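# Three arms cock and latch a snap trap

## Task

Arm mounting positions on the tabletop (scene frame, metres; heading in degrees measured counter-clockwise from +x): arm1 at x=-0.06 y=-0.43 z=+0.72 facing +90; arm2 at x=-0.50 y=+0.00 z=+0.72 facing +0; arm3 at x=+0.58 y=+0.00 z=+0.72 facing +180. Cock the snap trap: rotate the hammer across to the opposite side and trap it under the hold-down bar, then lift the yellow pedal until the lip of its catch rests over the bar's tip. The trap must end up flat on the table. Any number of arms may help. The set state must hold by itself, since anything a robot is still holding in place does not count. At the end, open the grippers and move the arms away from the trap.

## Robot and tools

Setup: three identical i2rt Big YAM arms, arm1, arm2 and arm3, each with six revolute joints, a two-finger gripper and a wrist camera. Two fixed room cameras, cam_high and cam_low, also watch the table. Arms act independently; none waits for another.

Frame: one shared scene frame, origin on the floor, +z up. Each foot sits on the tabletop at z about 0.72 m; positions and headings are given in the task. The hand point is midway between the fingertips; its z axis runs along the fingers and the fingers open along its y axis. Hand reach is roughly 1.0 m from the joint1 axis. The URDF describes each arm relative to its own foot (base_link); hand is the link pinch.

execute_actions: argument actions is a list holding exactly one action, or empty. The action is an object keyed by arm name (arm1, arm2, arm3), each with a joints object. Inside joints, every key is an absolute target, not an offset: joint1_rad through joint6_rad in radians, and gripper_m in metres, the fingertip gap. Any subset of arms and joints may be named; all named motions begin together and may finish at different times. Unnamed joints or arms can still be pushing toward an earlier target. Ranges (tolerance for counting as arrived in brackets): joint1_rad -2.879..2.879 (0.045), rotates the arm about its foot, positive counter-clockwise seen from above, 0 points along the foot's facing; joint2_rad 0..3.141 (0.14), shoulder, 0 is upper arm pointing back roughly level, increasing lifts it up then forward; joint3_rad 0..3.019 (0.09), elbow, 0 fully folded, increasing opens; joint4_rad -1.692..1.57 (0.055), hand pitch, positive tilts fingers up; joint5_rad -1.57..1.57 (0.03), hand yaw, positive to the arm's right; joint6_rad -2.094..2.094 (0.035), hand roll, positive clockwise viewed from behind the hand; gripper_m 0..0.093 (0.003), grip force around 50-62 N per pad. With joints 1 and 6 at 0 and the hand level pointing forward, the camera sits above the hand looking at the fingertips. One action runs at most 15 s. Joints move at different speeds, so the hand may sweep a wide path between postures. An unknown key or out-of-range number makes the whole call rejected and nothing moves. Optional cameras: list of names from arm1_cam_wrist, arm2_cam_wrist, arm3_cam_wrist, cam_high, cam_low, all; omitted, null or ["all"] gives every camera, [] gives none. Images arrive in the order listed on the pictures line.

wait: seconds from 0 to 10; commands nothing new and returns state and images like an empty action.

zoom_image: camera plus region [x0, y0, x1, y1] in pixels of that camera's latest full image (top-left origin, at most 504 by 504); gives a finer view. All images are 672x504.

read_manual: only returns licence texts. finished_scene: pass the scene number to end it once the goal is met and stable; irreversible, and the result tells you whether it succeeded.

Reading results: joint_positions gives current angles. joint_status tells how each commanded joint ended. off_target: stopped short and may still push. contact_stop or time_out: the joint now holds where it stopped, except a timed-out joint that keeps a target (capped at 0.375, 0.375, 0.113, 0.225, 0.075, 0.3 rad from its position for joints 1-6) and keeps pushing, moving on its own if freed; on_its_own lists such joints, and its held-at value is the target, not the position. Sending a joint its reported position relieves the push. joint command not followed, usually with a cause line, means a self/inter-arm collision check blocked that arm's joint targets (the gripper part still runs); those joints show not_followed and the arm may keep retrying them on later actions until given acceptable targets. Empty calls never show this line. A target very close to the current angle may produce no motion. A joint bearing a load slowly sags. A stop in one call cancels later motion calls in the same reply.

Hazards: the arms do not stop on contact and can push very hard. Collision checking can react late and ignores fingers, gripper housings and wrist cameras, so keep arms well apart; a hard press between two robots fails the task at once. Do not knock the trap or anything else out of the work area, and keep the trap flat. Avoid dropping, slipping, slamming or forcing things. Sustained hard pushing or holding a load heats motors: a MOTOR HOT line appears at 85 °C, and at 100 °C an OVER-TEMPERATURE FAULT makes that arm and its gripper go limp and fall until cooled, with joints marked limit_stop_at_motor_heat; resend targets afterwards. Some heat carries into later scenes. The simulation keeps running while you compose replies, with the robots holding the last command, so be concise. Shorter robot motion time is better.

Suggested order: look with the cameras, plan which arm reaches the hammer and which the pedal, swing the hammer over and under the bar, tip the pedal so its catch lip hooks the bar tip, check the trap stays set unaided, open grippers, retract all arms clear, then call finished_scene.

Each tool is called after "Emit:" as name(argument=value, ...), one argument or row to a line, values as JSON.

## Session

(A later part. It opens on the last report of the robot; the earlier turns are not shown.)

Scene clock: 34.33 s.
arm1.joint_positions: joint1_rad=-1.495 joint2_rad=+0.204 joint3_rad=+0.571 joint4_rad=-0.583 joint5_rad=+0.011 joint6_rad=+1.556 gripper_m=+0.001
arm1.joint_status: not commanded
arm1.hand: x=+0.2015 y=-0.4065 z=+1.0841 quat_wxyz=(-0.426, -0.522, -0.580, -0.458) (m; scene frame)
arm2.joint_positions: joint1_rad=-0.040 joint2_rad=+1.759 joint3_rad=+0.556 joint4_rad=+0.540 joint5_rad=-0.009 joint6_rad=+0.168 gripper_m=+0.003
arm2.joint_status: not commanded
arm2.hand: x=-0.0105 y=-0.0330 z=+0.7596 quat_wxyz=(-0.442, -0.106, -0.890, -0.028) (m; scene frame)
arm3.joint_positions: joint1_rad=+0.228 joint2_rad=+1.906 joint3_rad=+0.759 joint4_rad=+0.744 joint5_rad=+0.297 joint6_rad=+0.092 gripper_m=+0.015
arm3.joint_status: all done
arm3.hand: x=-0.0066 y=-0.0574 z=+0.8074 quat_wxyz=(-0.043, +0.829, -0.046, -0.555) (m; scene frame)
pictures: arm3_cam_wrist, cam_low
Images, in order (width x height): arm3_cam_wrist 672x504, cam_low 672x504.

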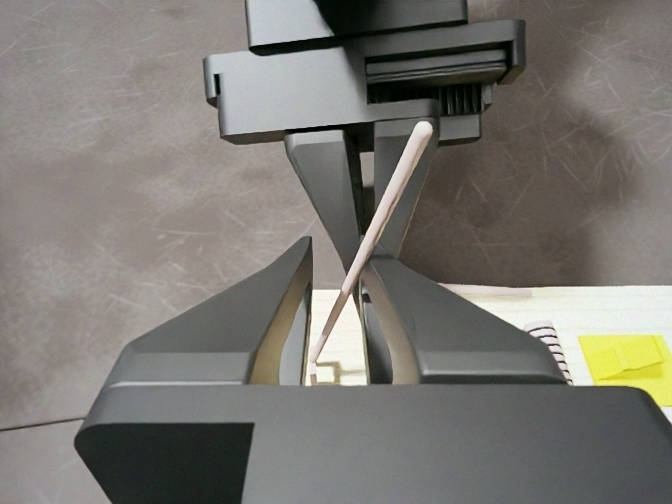

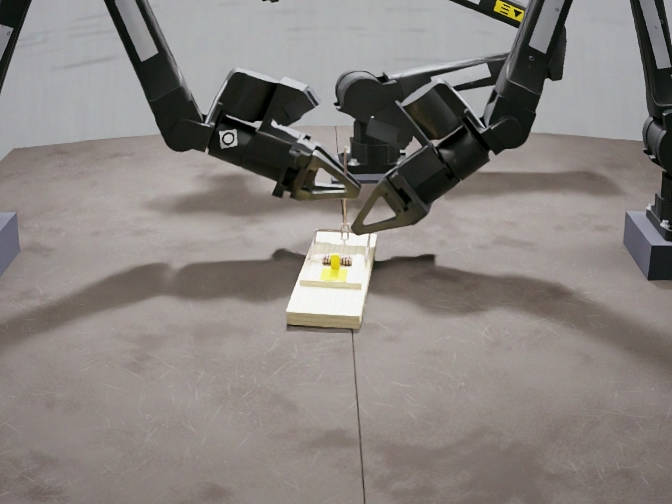

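Emit:
execute_actions(
  actions=[
    {"arm3":{"joints":{"joint2_rad":1.75,"joint3_rad":0.6,"joint6_rad":0.4}}},
  ],
)

Emit:
execute_actions(
  actions=[
    {"arm3":{"joints":{"joint1_rad":-0.095,"joint2_rad":1.8,"joint3_rad":0.77,"joint4_rad":0.5,"joint5_rad":0,"joint6_rad":0,"gripper_m":0}}},
  ],
)

Scene clock: 36.70 s.
arm1.joint_positions: joint1_rad=-1.495 joint2_rad=+0.204 joint3_rad=+0.571 joint4_rad=-0.583 joint5_rad=+0.011 joint6_rad=+1.556 gripper_m=+0.001
arm1.joint_status: not commanded
arm1.hand: x=+0.2015 y=-0.4065 z=+1.0841 quat_wxyz=(-0.426, -0.522, -0.580, -0.458) (m; scene frame)
arm2.joint_positions: joint1_rad=-0.040 joint2_rad=+1.759 joint3_rad=+0.556 joint4_rad=+0.541 joint5_rad=-0.009 joint6_rad=+0.168 gripper_m=+0.003
arm2.joint_status: not commanded
arm2.hand: x=-0.0104 y=-0.0331 z=+0.7597 quat_wxyz=(-0.442, -0.106, -0.890, -0.028) (m; scene frame)
arm3.joint_positions: joint1_rad=+0.228 joint2_rad=+1.763 joint3_rad=+0.606 joint4_rad=+0.744 joint5_rad=+0.297 joint6_rad=+0.391 gripper_m=+0.015
arm3.joint_status: all done
arm3.hand: x=+0.0468 y=-0.0471 z=+0.8269 quat_wxyz=(+0.039, +0.816, -0.169, -0.551) (m; scene frame)
pictures: arm1_cam_wrist, arm2_cam_wrist, arm3_cam_wrist, cam_high, cam_low
Images, in order (width x height): arm1_cam_wrist 672x504, arm2_cam_wrist 672x504, arm3_cam_wrist 672x504, cam_high 672x504, cam_low 672x504.

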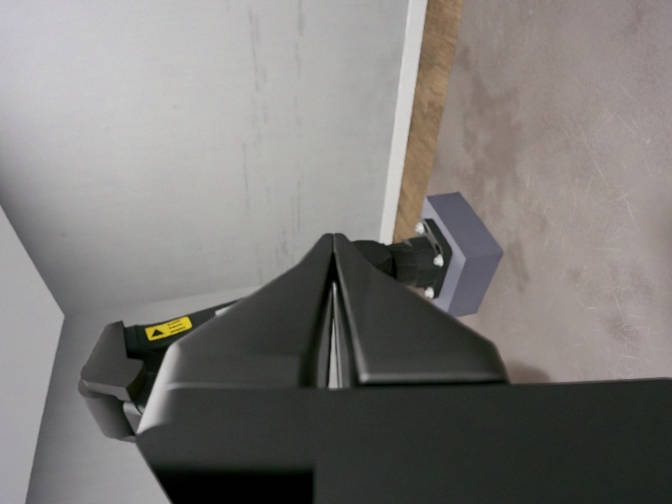

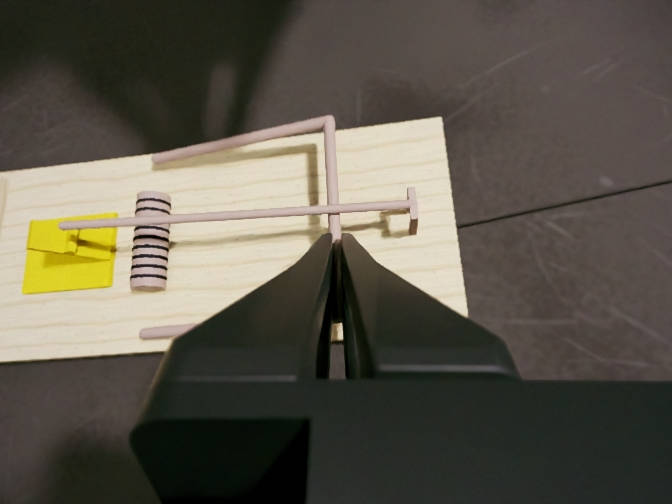

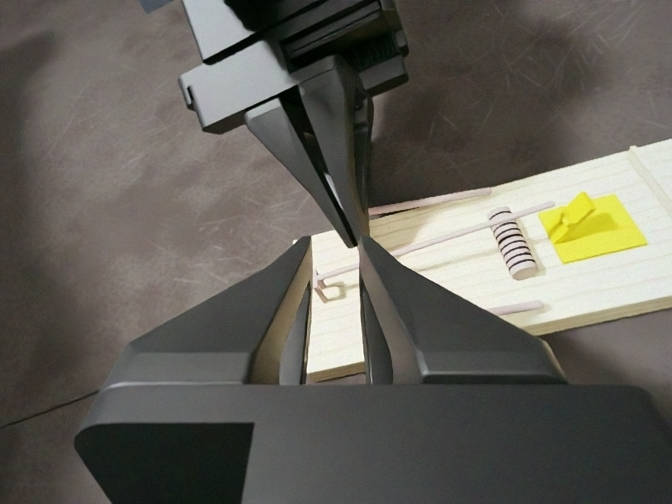

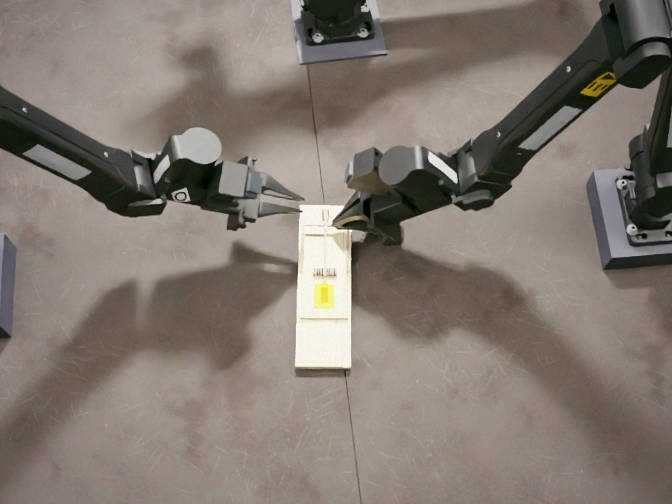

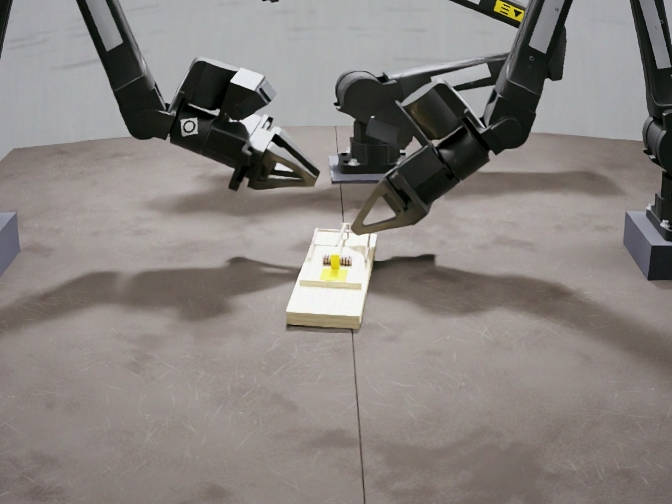

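Scene clock: 38.13 s.
arm1.joint_positions: joint1_rad=-1.495 joint2_rad=+0.204 joint3_rad=+0.571 joint4_rad=-0.583 joint5_rad=+0.011 joint6_rad=+1.556 gripper_m=+0.001
arm1.joint_status: not commanded
arm1.hand: x=+0.2015 y=-0.4065 z=+1.0841 quat_wxyz=(-0.426, -0.522, -0.580, -0.458) (m; scene frame)
arm2.joint_positions: joint1_rad=-0.040 joint2_rad=+1.759 joint3_rad=+0.556 joint4_rad=+0.541 joint5_rad=-0.009 joint6_rad=+0.168 gripper_m=+0.003
arm2.joint_status: not commanded
arm2.hand: x=-0.0104 y=-0.0331 z=+0.7597 quat_wxyz=(-0.442, -0.106, -0.890, -0.028) (m; scene frame)
arm3.joint_positions: joint1_rad=-0.101 joint2_rad=+1.786 joint3_rad=+0.748 joint4_rad=+0.508 joint5_rad=+0.003 joint6_rad=+0.009 gripper_m=+0.001
arm3.joint_status: all done
arm3.hand: x=+0.0110 y=+0.0846 z=+0.8141 quat_wxyz=(-0.031, +0.866, -0.070, -0.494) (m; scene frame)
pictures: arm1_cam_wrist, arm2_cam_wrist, arm3_cam_wrist, cam_high, cam_low
Images, in order (width x height): arm1_cam_wrist 672x504, arm2_cam_wrist 672x504, arm3_cam_wrist 672x504, cam_high 672x504, cam_low 672x504.

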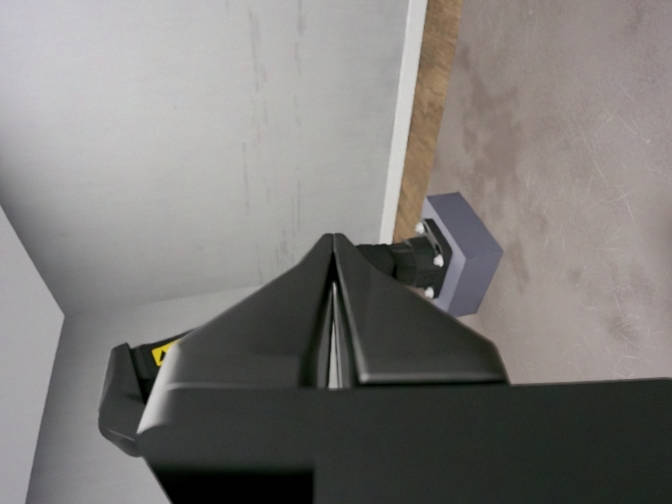

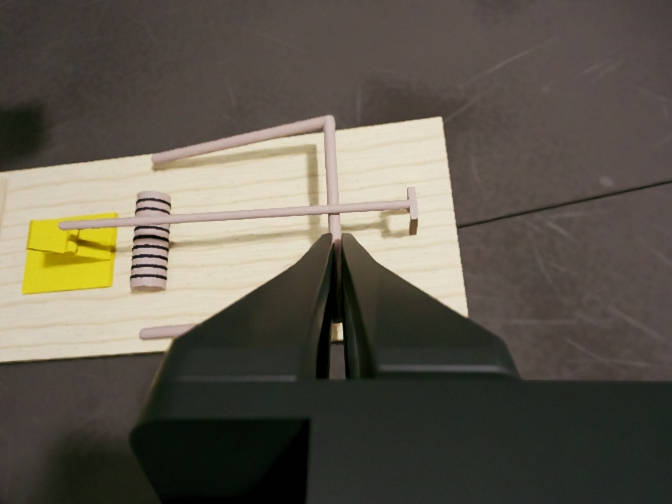

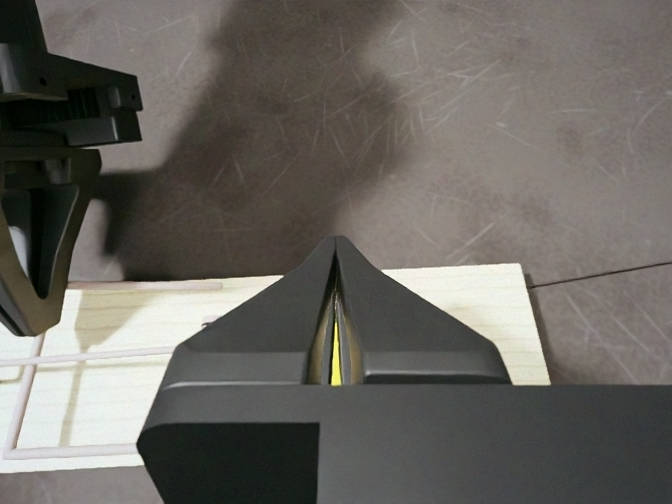

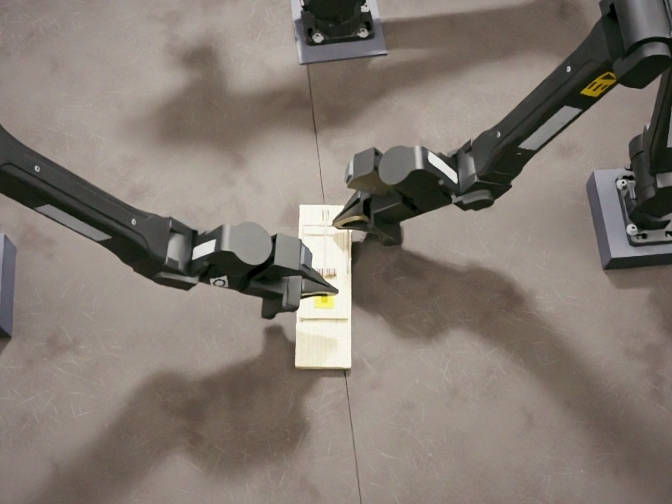

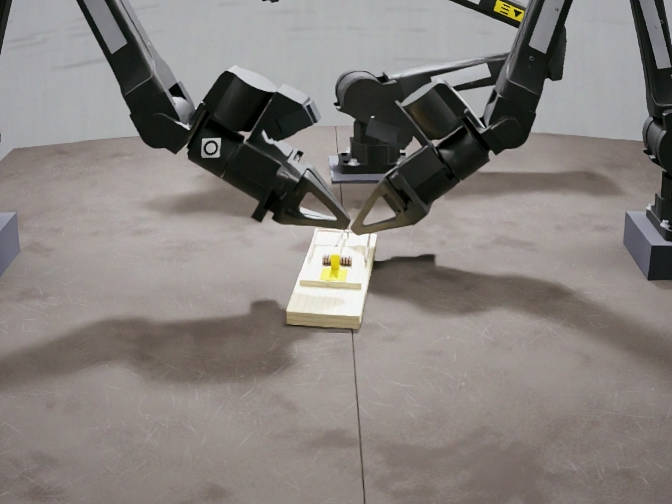

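Emit:
execute_actions(
  actions=[
    {"arm2":{"joints":{"joint2_rad":1.86}},"arm3":{"joints":{"joint1_rad":-0.135,"joint2_rad":1.86}}},
  ],
  cameras=["arm2_cam_wrist","arm3_cam_wrist","cam_low"],
)

Emit:
zoom_image(
  camera="cam_low",
  region=[270,200,410,305],
)

Scene clock: 39.20 s.
arm1.joint_positions: joint1_rad=-1.495 joint2_rad=+0.204 joint3_rad=+0.571 joint4_rad=-0.583 joint5_rad=+0.011 joint6_rad=+1.556 gripper_m=+0.001
arm1.joint_status: not commanded
arm1.hand: x=+0.2015 y=-0.4065 z=+1.0841 quat_wxyz=(-0.426, -0.522, -0.580, -0.458) (m; scene frame)
arm2.joint_positions: joint1_rad=-0.042 joint2_rad=+1.786 joint3_rad=+0.561 joint4_rad=+0.545 joint5_rad=-0.008 joint6_rad=+0.168 gripper_m=+0.003
arm2.joint_status: all done
arm2.hand: x=-0.0109 y=-0.0340 z=+0.7499 quat_wxyz=(-0.435, -0.107, -0.894, -0.028) (m; scene frame)
arm3.joint_positions: joint1_rad=-0.133 joint2_rad=+1.849 joint3_rad=+0.748 joint4_rad=+0.505 joint5_rad=+0.002 joint6_rad=+0.008 gripper_m=+0.001
arm3.joint_status: all done
arm3.hand: x=+0.0217 y=+0.1007 z=+0.7787 quat_wxyz=(-0.036, +0.881, -0.085, -0.464) (m; scene frame)
pictures: arm2_cam_wrist, arm3_cam_wrist, cam_low
Images, in order (width x height): arm2_cam_wrist 672x504, arm3_cam_wrist 672x504, cam_low 672x504.

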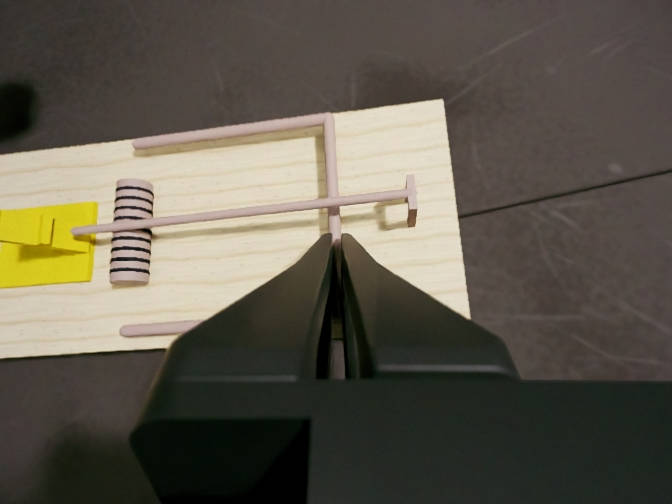

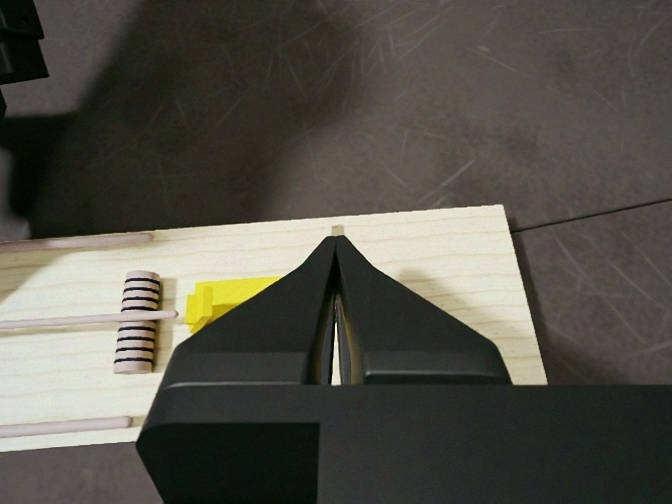

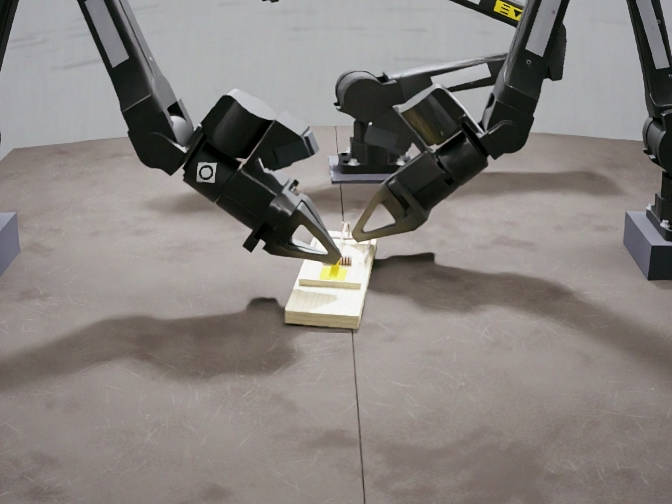

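Region (270, 200, 410, 305) of cam_low's 672x504 image, scaled by 3.600, with more detail than that image has; it fills the top 378 rows of this view, and the rest is white.

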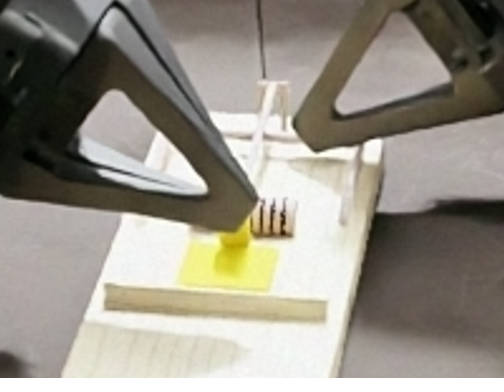

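Bar is down. Lower and sweep.

Emit:
execute_actions(
  actions=[
    {"arm3":{"joints":{"joint1_rad":-0.105,"joint2_rad":1.885}}},
  ],
  cameras=["arm3_cam_wrist"],
)

Emit:
execute_actions(
  actions=[
    {"arm3":{"joints":{"joint1_rad":-0.075}}},
  ],
  cameras=["arm2_cam_wrist","arm3_cam_wrist","cam_low"],
)

Scene clock: 40.03 s.
arm1.joint_positions: joint1_rad=-1.495 joint2_rad=+0.204 joint3_rad=+0.571 joint4_rad=-0.583 joint5_rad=+0.011 joint6_rad=+1.556 gripper_m=+0.001
arm1.joint_status: not commanded
arm1.hand: x=+0.2015 y=-0.4065 z=+1.0841 quat_wxyz=(-0.426, -0.522, -0.580, -0.458) (m; scene frame)
arm2.joint_positions: joint1_rad=-0.042 joint2_rad=+1.786 joint3_rad=+0.561 joint4_rad=+0.545 joint5_rad=-0.008 joint6_rad=+0.168 gripper_m=+0.003
arm2.joint_status: not commanded
arm2.hand: x=-0.0109 y=-0.0340 z=+0.7499 quat_wxyz=(-0.435, -0.107, -0.894, -0.028) (m; scene frame)
arm3.joint_positions: joint1_rad=-0.108 joint2_rad=+1.864 joint3_rad=+0.748 joint4_rad=+0.505 joint5_rad=+0.002 joint6_rad=+0.008 gripper_m=+0.001
arm3.joint_status: all done
arm3.hand: x=+0.0214 y=+0.0867 z=+0.7710 quat_wxyz=(-0.030, +0.885, -0.074, -0.458) (m; scene frame)
pictures: arm3_cam_wrist
Images, in order (width x height): arm3_cam_wrist 672x504.

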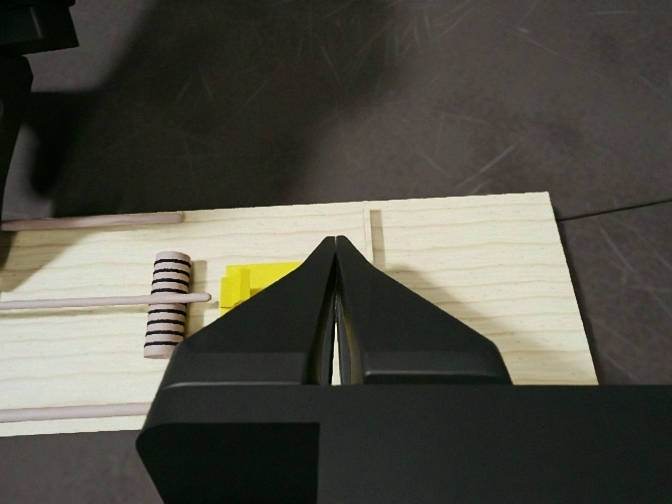

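Scene clock: 40.67 s.
arm1.joint_positions: joint1_rad=-1.495 joint2_rad=+0.204 joint3_rad=+0.571 joint4_rad=-0.583 joint5_rad=+0.011 joint6_rad=+1.556 gripper_m=+0.001
arm1.joint_status: not commanded
arm1.hand: x=+0.2015 y=-0.4065 z=+1.0841 quat_wxyz=(-0.426, -0.522, -0.580, -0.458) (m; scene frame)
arm2.joint_positions: joint1_rad=-0.042 joint2_rad=+1.786 joint3_rad=+0.561 joint4_rad=+0.545 joint5_rad=-0.008 joint6_rad=+0.168 gripper_m=+0.003
arm2.joint_status: not commanded
arm2.hand: x=-0.0109 y=-0.0340 z=+0.7499 quat_wxyz=(-0.435, -0.107, -0.894, -0.028) (m; scene frame)
arm3.joint_positions: joint1_rad=-0.077 joint2_rad=+1.864 joint3_rad=+0.748 joint4_rad=+0.505 joint5_rad=+0.002 joint6_rad=+0.008 gripper_m=+0.001
arm3.joint_status: all done
arm3.hand: x=+0.0190 y=+0.0691 z=+0.7711 quat_wxyz=(-0.023, +0.886, -0.060, -0.459) (m; scene frame)
pictures: arm2_cam_wrist, arm3_cam_wrist, cam_low
Images, in order (width x height): arm2_cam_wrist 672x504, arm3_cam_wrist 672x504, cam_low 672x504.

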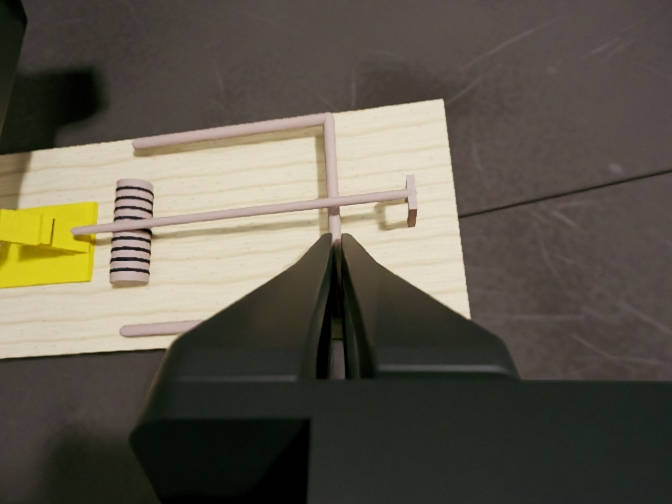

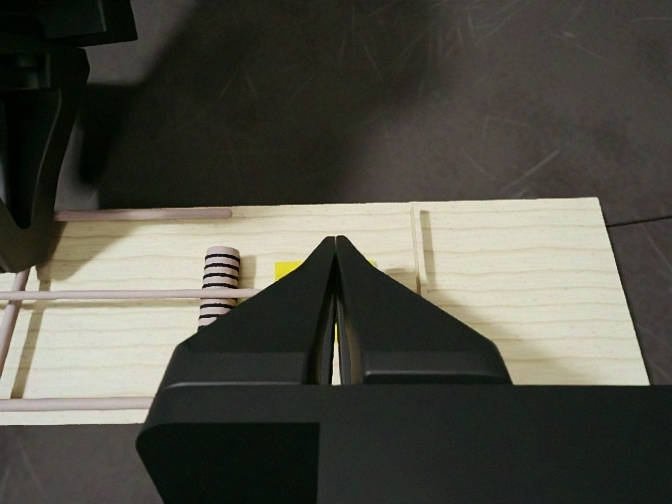

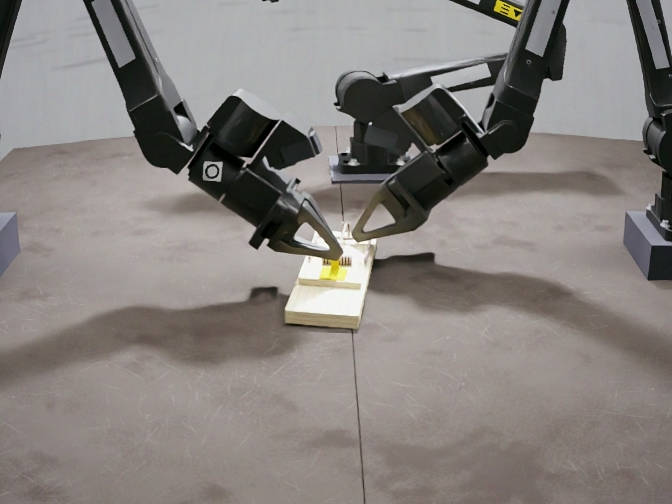

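Emit:
execute_actions(
  actions=[
    {"arm3":{"joints":{"joint1_rad":-0.09,"joint2_rad":1.905}}},
  ],
  cameras=["arm3_cam_wrist"],
)

Emit:
execute_actions(
  actions=[
    {"arm3":{"joints":{"joint1_rad":-0.06}}},
  ],
  cameras=["arm2_cam_wrist","cam_low"],
)

Emit:
zoom_image(
  camera="cam_low",
  region=[270,200,410,305],
)

Scene clock: 41.57 s.
arm1.joint_positions: joint1_rad=-1.495 joint2_rad=+0.204 joint3_rad=+0.571 joint4_rad=-0.583 joint5_rad=+0.011 joint6_rad=+1.556 gripper_m=+0.001
arm1.joint_status: not commanded
arm1.hand: x=+0.2015 y=-0.4065 z=+1.0841 quat_wxyz=(-0.426, -0.522, -0.580, -0.458) (m; scene frame)
arm2.joint_positions: joint1_rad=-0.042 joint2_rad=+1.786 joint3_rad=+0.561 joint4_rad=+0.545 joint5_rad=-0.008 joint6_rad=+0.168 gripper_m=+0.003
arm2.joint_status: not commanded
arm2.hand: x=-0.0109 y=-0.0340 z=+0.7499 quat_wxyz=(-0.435, -0.107, -0.894, -0.028) (m; scene frame)
arm3.joint_positions: joint1_rad=-0.082 joint2_rad=+1.885 joint3_rad=+0.748 joint4_rad=+0.505 joint5_rad=+0.002 joint6_rad=+0.008 gripper_m=+0.001
arm3.joint_status: all done
arm3.hand: x=+0.0226 y=+0.0716 z=+0.7593 quat_wxyz=(-0.023, +0.891, -0.063, -0.449) (m; scene frame)
pictures: arm3_cam_wrist
Images, in order (width x height): arm3_cam_wrist 672x504.

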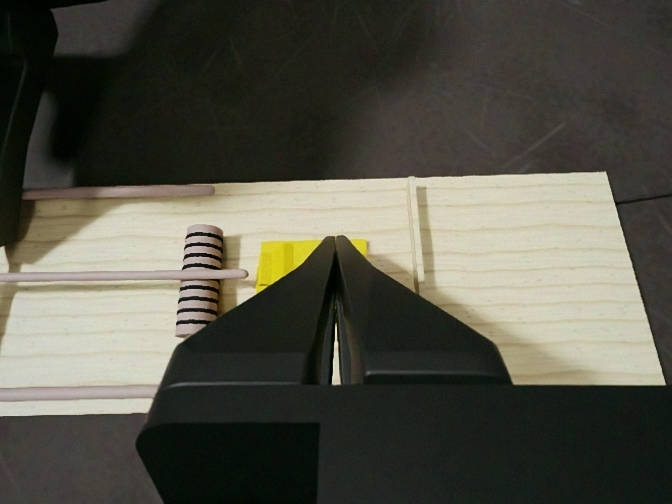

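Scene clock: 42.23 s.
arm1.joint_positions: joint1_rad=-1.495 joint2_rad=+0.204 joint3_rad=+0.571 joint4_rad=-0.583 joint5_rad=+0.011 joint6_rad=+1.556 gripper_m=+0.001
arm1.joint_status: not commanded
arm1.hand: x=+0.2015 y=-0.4065 z=+1.0841 quat_wxyz=(-0.426, -0.522, -0.580, -0.458) (m; scene frame)
arm2.joint_positions: joint1_rad=-0.042 joint2_rad=+1.786 joint3_rad=+0.561 joint4_rad=+0.545 joint5_rad=-0.008 joint6_rad=+0.168 gripper_m=+0.003
arm2.joint_status: not commanded
arm2.hand: x=-0.0109 y=-0.0340 z=+0.7499 quat_wxyz=(-0.435, -0.107, -0.894, -0.028) (m; scene frame)
arm3.joint_positions: joint1_rad=-0.065 joint2_rad=+1.885 joint3_rad=+0.748 joint4_rad=+0.505 joint5_rad=+0.002 joint6_rad=+0.008 gripper_m=+0.001
arm3.joint_status: all done
arm3.hand: x=+0.0214 y=+0.0620 z=+0.7594 quat_wxyz=(-0.019, +0.892, -0.055, -0.449) (m; scene frame)
pictures: arm2_cam_wrist, cam_low
Images, in order (width x height): arm2_cam_wrist 672x504, cam_low 672x504.

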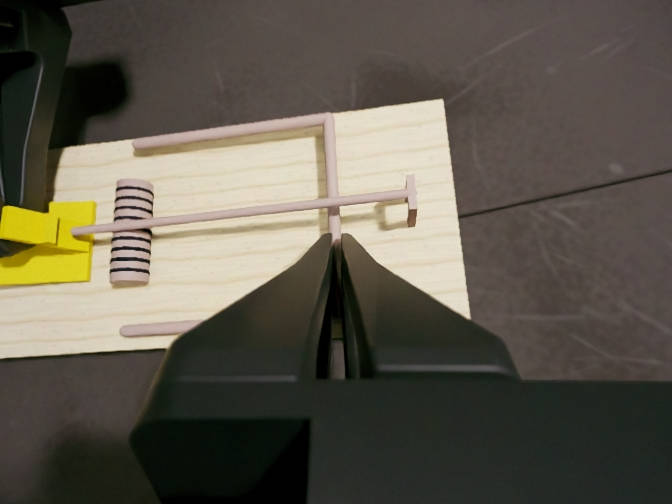

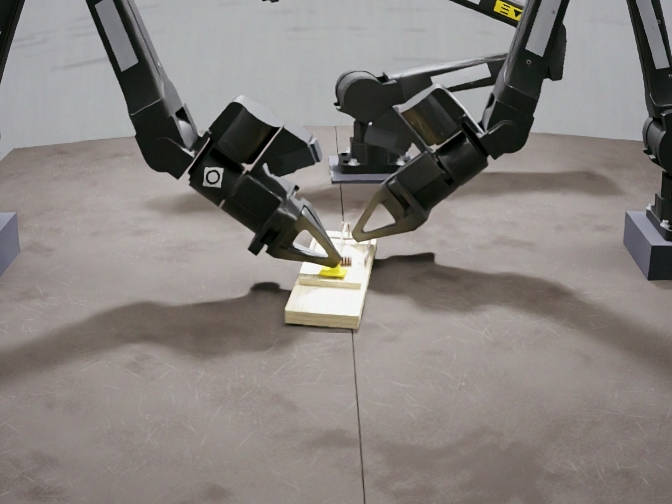

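Region (270, 200, 410, 305) of cam_low's 672x504 image, scaled by 3.600, with more detail than that image has; it fills the top 378 rows of this view, and the rest is white.

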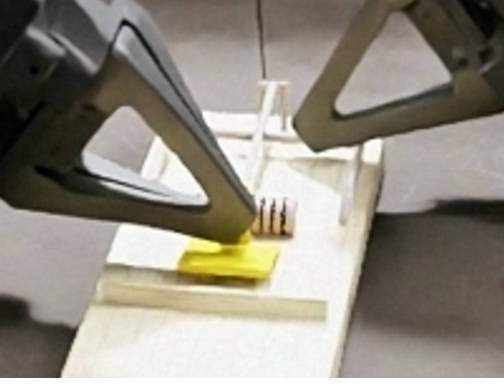

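Tipping.

Emit:
execute_actions(
  actions=[
    {"arm3":{"joints":{"joint1_rad":-0.043}}},
  ],
  cameras=["arm2_cam_wrist"],
)

Emit:
execute_actions(
  actions=[
    {"arm2":{"joints":{"joint2_rad":1.78}}},
  ],
  cameras=["arm2_cam_wrist","cam_low"],
)

Scene clock: 43.00 s.
arm1.joint_positions: joint1_rad=-1.495 joint2_rad=+0.204 joint3_rad=+0.571 joint4_rad=-0.583 joint5_rad=+0.011 joint6_rad=+1.556 gripper_m=+0.001
arm1.joint_status: not commanded
arm1.hand: x=+0.2015 y=-0.4065 z=+1.0841 quat_wxyz=(-0.426, -0.522, -0.580, -0.458) (m; scene frame)
arm2.joint_positions: joint1_rad=-0.042 joint2_rad=+1.786 joint3_rad=+0.561 joint4_rad=+0.545 joint5_rad=-0.008 joint6_rad=+0.168 gripper_m=+0.003
arm2.joint_status: not commanded
arm2.hand: x=-0.0109 y=-0.0340 z=+0.7499 quat_wxyz=(-0.435, -0.107, -0.894, -0.028) (m; scene frame)
arm3.joint_positions: joint1_rad=-0.049 joint2_rad=+1.885 joint3_rad=+0.748 joint4_rad=+0.505 joint5_rad=+0.002 joint6_rad=+0.008 gripper_m=+0.001
arm3.joint_status: all done
arm3.hand: x=+0.0205 y=+0.0531 z=+0.7595 quat_wxyz=(-0.016, +0.892, -0.048, -0.449) (m; scene frame)
pictures: arm2_cam_wrist
Images, in order (width x height): arm2_cam_wrist 672x504.

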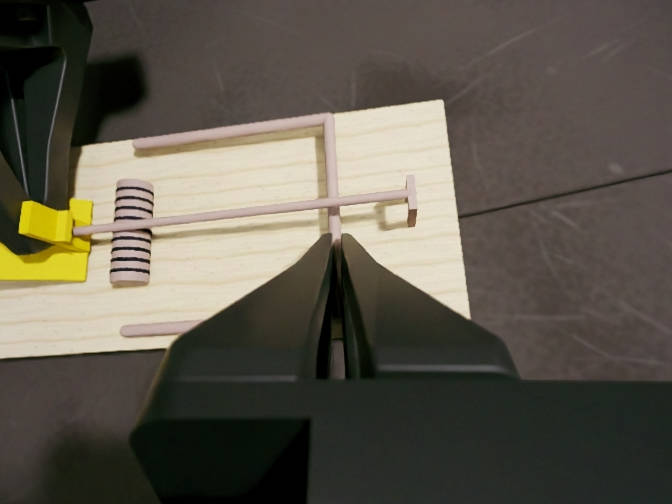

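Scene clock: 43.63 s.
arm1.joint_positions: joint1_rad=-1.495 joint2_rad=+0.204 joint3_rad=+0.571 joint4_rad=-0.583 joint5_rad=+0.011 joint6_rad=+1.556 gripper_m=+0.001
arm1.joint_status: not commanded
arm1.hand: x=+0.2015 y=-0.4065 z=+1.0841 quat_wxyz=(-0.426, -0.522, -0.580, -0.458) (m; scene frame)
arm2.joint_positions: joint1_rad=-0.042 joint2_rad=+1.762 joint3_rad=+0.555 joint4_rad=+0.540 joint5_rad=-0.006 joint6_rad=+0.168 gripper_m=+0.003
arm2.joint_status: all done
arm2.hand: x=-0.0114 y=-0.0348 z=+0.7581 quat_wxyz=(-0.441, -0.108, -0.891, -0.026) (m; scene frame)
arm3.joint_positions: joint1_rad=-0.049 joint2_rad=+1.885 joint3_rad=+0.748 joint4_rad=+0.505 joint5_rad=+0.002 joint6_rad=+0.008 gripper_m=+0.001
arm3.joint_status: not commanded
arm3.hand: x=+0.0205 y=+0.0530 z=+0.7595 quat_wxyz=(-0.016, +0.892, -0.048, -0.449) (m; scene frame)
pictures: arm2_cam_wrist, cam_low
Images, in order (width x height): arm2_cam_wrist 672x504, cam_low 672x504.

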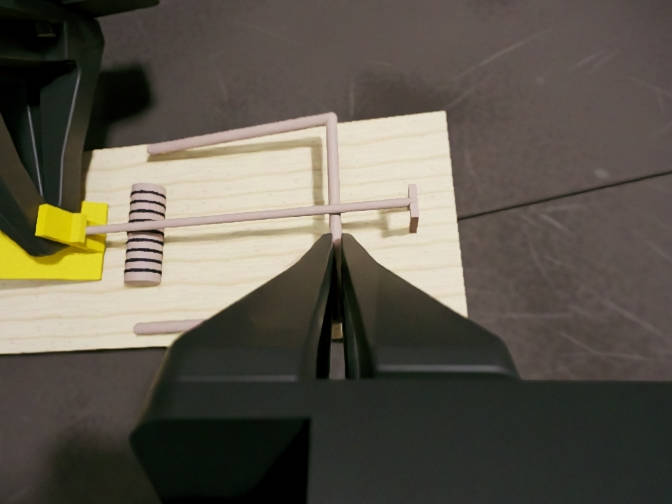

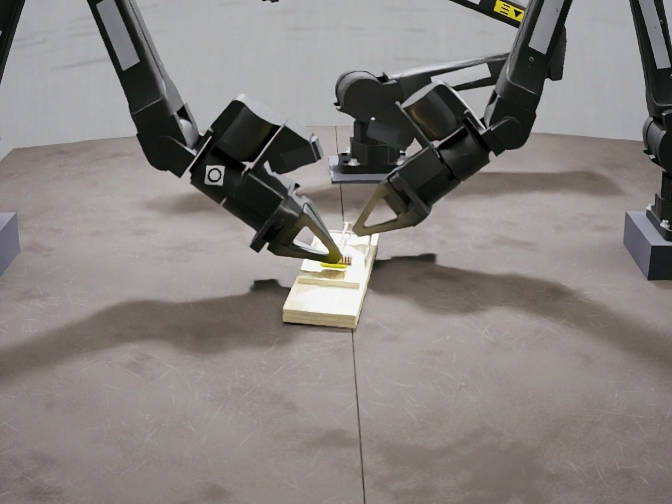

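Emit:
execute_actions(
  actions=[
    {"arm2":{"joints":{"gripper_m":0.018,"joint2_rad":1.762}}},
  ],
  cameras=[],
)

Emit:
execute_actions(
  actions=[
    {"arm2":{"joints":{"joint2_rad":1.6}},"arm3":{"joints":{"joint1_rad":-0.07}}},
  ],
  cameras=[],
)

Emit:
execute_actions(
  actions=[
    {"arm2":{"joints":{"joint2_rad":1.2}},"arm3":{"joints":{"joint4_rad":0.69}}},
  ],
  cameras=[],
)

Emit:
execute_actions(
  actions=[
    {"arm3":{"joints":{"joint2_rad":1.4}}},
  ],
  cameras=["cam_low","cam_high"],
)

Scene clock: 44.37 s.
arm1.joint_positions: joint1_rad=-1.495 joint2_rad=+0.204 joint3_rad=+0.571 joint4_rad=-0.583 joint5_rad=+0.011 joint6_rad=+1.556 gripper_m=+0.001
arm1.joint_status: not commanded
arm1.hand: x=+0.2015 y=-0.4065 z=+1.0841 quat_wxyz=(-0.426, -0.522, -0.580, -0.458) (m; scene frame)
arm2.joint_positions: joint1_rad=-0.049 joint2_rad=+1.760 joint3_rad=+0.551 joint4_rad=+0.537 joint5_rad=+0.002 joint6_rad=+0.168 gripper_m=+0.018
arm2.joint_status: all done
arm2.hand: x=-0.0138 y=-0.0391 z=+0.7572 quat_wxyz=(-0.439, -0.112, -0.891, -0.021) (m; scene frame)
arm3.joint_positions: joint1_rad=-0.049 joint2_rad=+1.885 joint3_rad=+0.748 joint4_rad=+0.505 joint5_rad=+0.002 joint6_rad=+0.008 gripper_m=+0.001
arm3.joint_status: not commanded
arm3.hand: x=+0.0205 y=+0.0530 z=+0.7595 quat_wxyz=(-0.016, +0.892, -0.048, -0.449) (m; scene frame)
pictures: none
No camera images: the call's "cameras" was empty. Leave "cameras" out to get every camera's image.

Scene clock: 45.40 s.
arm1.joint_positions: joint1_rad=-1.495 joint2_rad=+0.204 joint3_rad=+0.571 joint4_rad=-0.583 joint5_rad=+0.011 joint6_rad=+1.556 gripper_m=+0.001
arm1.joint_status: not commanded
arm1.hand: x=+0.2015 y=-0.4065 z=+1.0841 quat_wxyz=(-0.426, -0.522, -0.580, -0.458) (m; scene frame)
arm2.joint_positions: joint1_rad=-0.050 joint2_rad=+1.599 joint3_rad=+0.529 joint4_rad=+0.518 joint5_rad=+0.001 joint6_rad=+0.170 gripper_m=+0.018
arm2.joint_status: all done
arm2.hand: x=-0.0091 y=-0.0405 z=+0.8206 quat_wxyz=(-0.491, -0.111, -0.864, -0.024) (m; scene frame)
arm3.joint_positions: joint1_rad=-0.065 joint2_rad=+1.886 joint3_rad=+0.748 joint4_rad=+0.505 joint5_rad=-0.001 joint6_rad=+0.008 gripper_m=+0.001
arm3.joint_status: all done
arm3.hand: x=+0.0210 y=+0.0615 z=+0.7594 quat_wxyz=(-0.018, +0.891, -0.054, -0.449) (m; scene frame)
pictures: none
No camera images: the call's "cameras" was empty. Leave "cameras" out to get every camera's image.

Scene clock: 46.53 s.
arm1.joint_positions: joint1_rad=-1.495 joint2_rad=+0.204 joint3_rad=+0.571 joint4_rad=-0.583 joint5_rad=+0.011 joint6_rad=+1.556 gripper_m=+0.001
arm1.joint_status: not commanded
arm1.hand: x=+0.2015 y=-0.4065 z=+1.0841 quat_wxyz=(-0.426, -0.522, -0.580, -0.458) (m; scene frame)
arm2.joint_positions: joint1_rad=-0.050 joint2_rad=+1.195 joint3_rad=+0.524 joint4_rad=+0.514 joint5_rad=+0.001 joint6_rad=+0.170 gripper_m=+0.018
arm2.joint_status: all done
arm2.hand: x=-0.0159 y=-0.0411 z=+1.0093 quat_wxyz=(-0.652, -0.097, -0.751, -0.031) (m; scene frame)
arm3.joint_positions: joint1_rad=-0.065 joint2_rad=+1.886 joint3_rad=+0.748 joint4_rad=+0.671 joint5_rad=-0.001 joint6_rad=+0.008 gripper_m=+0.001
arm3.joint_status: all done
arm3.hand: x=-0.0002 y=+0.0642 z=+0.7938 quat_wxyz=(-0.022, +0.851, -0.052, -0.521) (m; scene frame)
pictures: none
No camera images: the call's "cameras" was empty. Leave "cameras" out to get every camera's image.

Scene clock: 47.73 s.
arm1.joint_positions: joint1_rad=-1.495 joint2_rad=+0.204 joint3_rad=+0.571 joint4_rad=-0.583 joint5_rad=+0.011 joint6_rad=+1.556 gripper_m=+0.001
arm1.joint_status: not commanded
arm1.hand: x=+0.2015 y=-0.4065 z=+1.0841 quat_wxyz=(-0.426, -0.522, -0.580, -0.458) (m; scene frame)
arm2.joint_positions: joint1_rad=-0.050 joint2_rad=+1.195 joint3_rad=+0.524 joint4_rad=+0.514 joint5_rad=+0.001 joint6_rad=+0.170 gripper_m=+0.018
arm2.joint_status: not commanded
arm2.hand: x=-0.0159 y=-0.0411 z=+1.0093 quat_wxyz=(-0.652, -0.097, -0.751, -0.031) (m; scene frame)
arm3.joint_positions: joint1_rad=-0.065 joint2_rad=+1.385 joint3_rad=+0.748 joint4_rad=+0.683 joint5_rad=-0.001 joint6_rad=+0.008 gripper_m=+0.001
arm3.joint_status: all done
arm3.hand: x=+0.0107 y=+0.0659 z=+1.0815 quat_wxyz=(-0.033, +0.691, -0.044, -0.721) (m; scene frame)
pictures: cam_high, cam_low
Images, in order (width x height): cam_high 672x504, cam_low 672x504.

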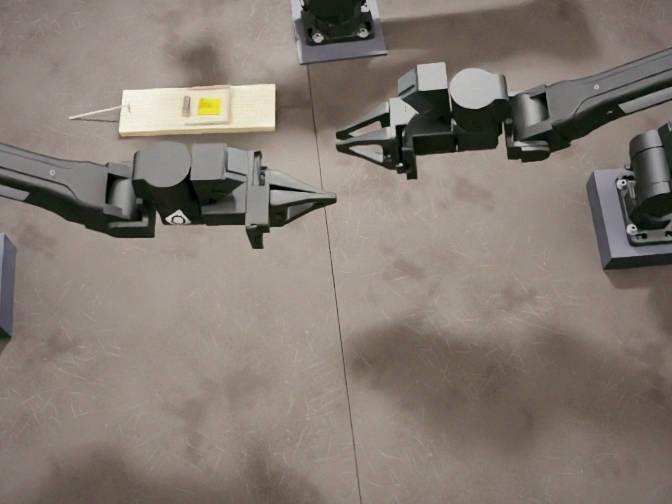

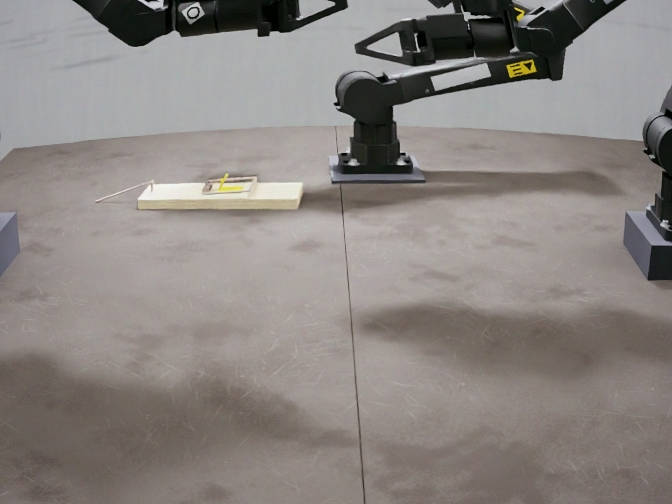

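Emit:
execute_actions(
  actions=[
    {"arm2":{"joints":{"joint2_rad":0.8}},"arm3":{"joints":{"joint1_rad":0.615,"joint2_rad":1.8,"joint3_rad":1.3,"joint4_rad":-0.97,"joint6_rad":-0.87,"gripper_m":0.03}}},
  ],
)

Scene clock: 50.53 s.
arm1.joint_positions: joint1_rad=-1.495 joint2_rad=+0.204 joint3_rad=+0.571 joint4_rad=-0.583 joint5_rad=+0.011 joint6_rad=+1.556 gripper_m=+0.001
arm1.joint_status: not commanded
arm1.hand: x=+0.2015 y=-0.4065 z=+1.0841 quat_wxyz=(-0.426, -0.522, -0.580, -0.458) (m; scene frame)
arm2.joint_positions: joint1_rad=-0.050 joint2_rad=+0.794 joint3_rad=+0.521 joint4_rad=+0.514 joint5_rad=+0.001 joint6_rad=+0.170 gripper_m=+0.018
arm2.joint_status: all done
arm2.hand: x=-0.0941 y=-0.0359 z=+1.1806 quat_wxyz=(-0.789, -0.080, -0.608, -0.037) (m; scene frame)
arm3.joint_positions: joint1_rad=+0.615 joint2_rad=+1.798 joint3_rad=+1.248 joint4_rad=-0.961 joint5_rad=-0.002 joint6_rad=-0.862 gripper_m=+0.030
arm3.joint_status: all done
arm3.hand: x=+0.1471 y=-0.2769 z=+0.8257 quat_wxyz=(+0.002, +0.754, +0.656, -0.032) (m; scene frame)
pictures: arm1_cam_wrist, arm2_cam_wrist, arm3_cam_wrist, cam_high, cam_low
Images, in order (width x height): arm1_cam_wrist 672x504, arm2_cam_wrist 672x504, arm3_cam_wrist 672x504, cam_high 672x504, cam_low 672x504.

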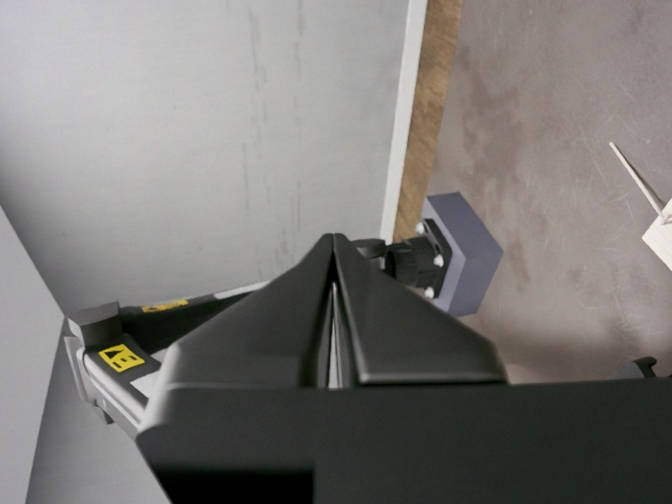

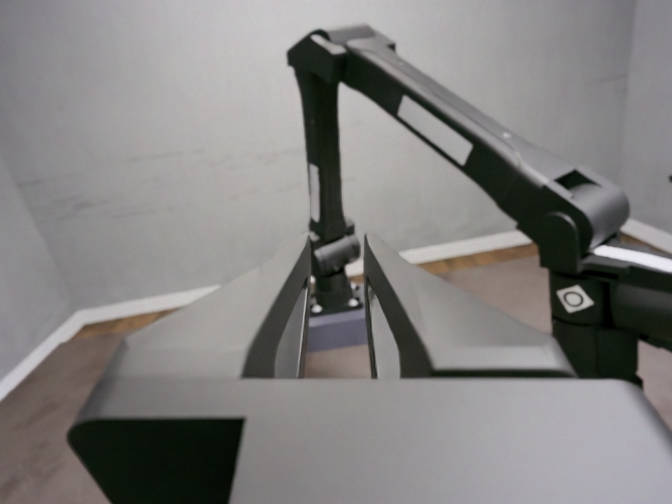

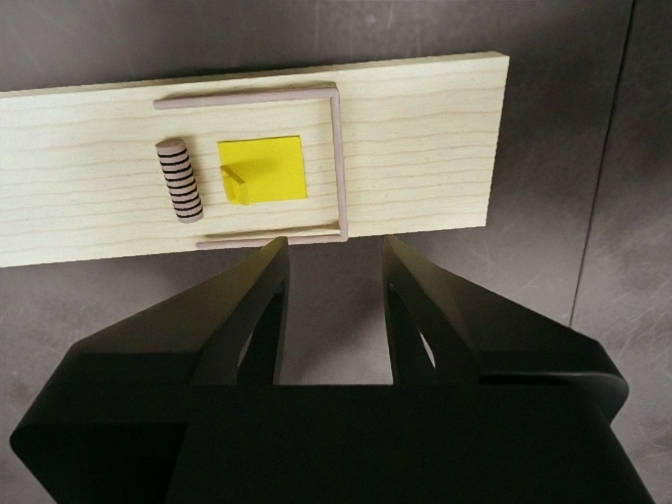

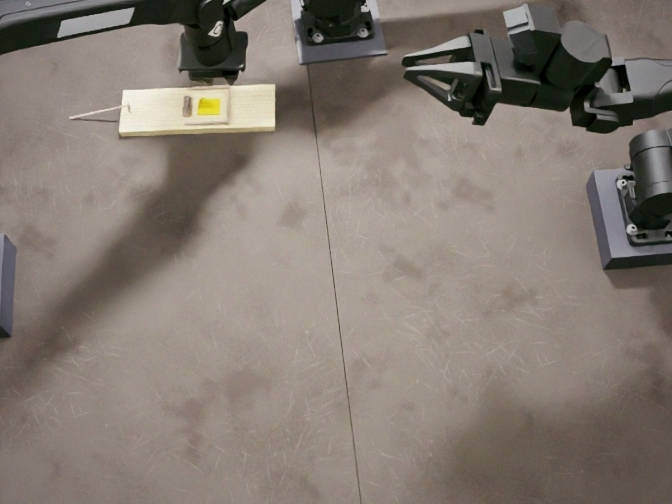

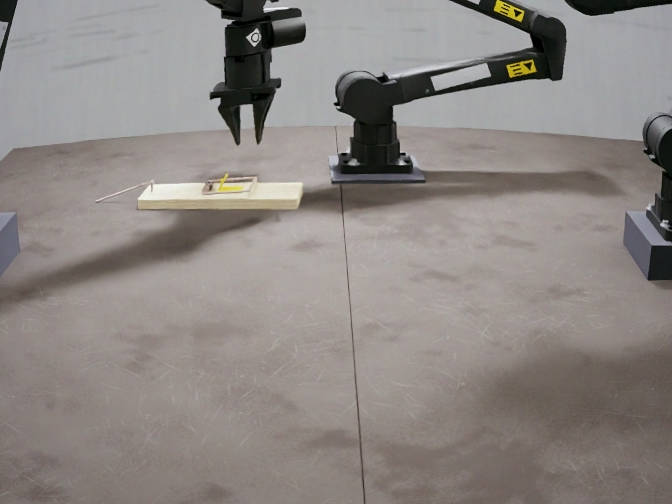

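Emit:
execute_actions(
  actions=[
    {"arm3":{"joints":{"joint2_rad":1.92,"joint4_rad":-0.9,"gripper_m":0.02}}},
  ],
  cameras=["arm3_cam_wrist","cam_low"],
)

Scene clock: 51.70 s.
arm1.joint_positions: joint1_rad=-1.495 joint2_rad=+0.204 joint3_rad=+0.571 joint4_rad=-0.583 joint5_rad=+0.011 joint6_rad=+1.556 gripper_m=+0.001
arm1.joint_status: not commanded
arm1.hand: x=+0.2015 y=-0.4065 z=+1.0841 quat_wxyz=(-0.426, -0.522, -0.580, -0.458) (m; scene frame)
arm2.joint_positions: joint1_rad=-0.050 joint2_rad=+0.794 joint3_rad=+0.521 joint4_rad=+0.514 joint5_rad=+0.001 joint6_rad=+0.170 gripper_m=+0.018
arm2.joint_status: not commanded
arm2.hand: x=-0.0941 y=-0.0359 z=+1.1806 quat_wxyz=(-0.789, -0.080, -0.608, -0.037) (m; scene frame)
arm3.joint_positions: joint1_rad=+0.615 joint2_rad=+1.920 joint3_rad=+1.259 joint4_rad=-0.910 joint5_rad=-0.002 joint6_rad=-0.862 gripper_m=+0.020
arm3.joint_status: all done
arm3.hand: x=+0.1449 y=-0.2791 z=+0.7691 quat_wxyz=(+0.006, +0.754, +0.657, -0.002) (m; scene frame)
pictures: arm3_cam_wrist, cam_low
Images, in order (width x height): arm3_cam_wrist 672x504, cam_low 672x504.

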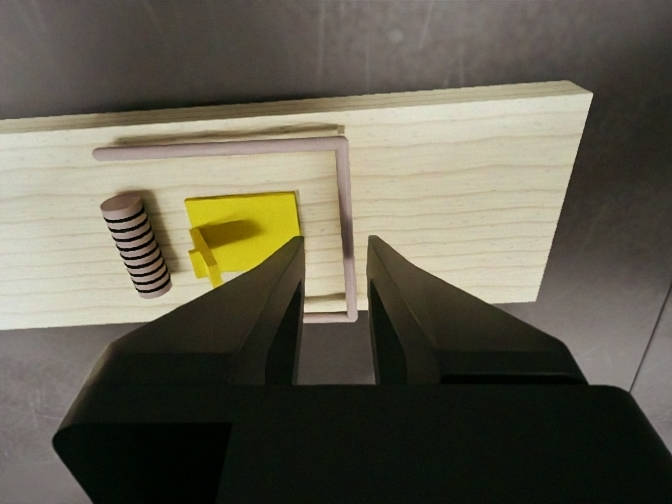

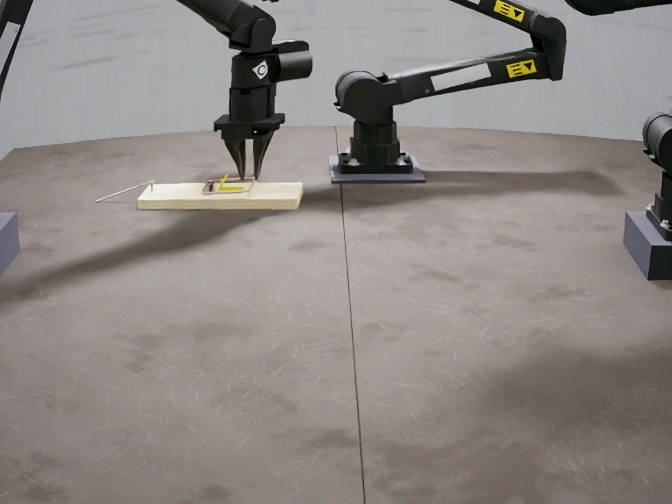

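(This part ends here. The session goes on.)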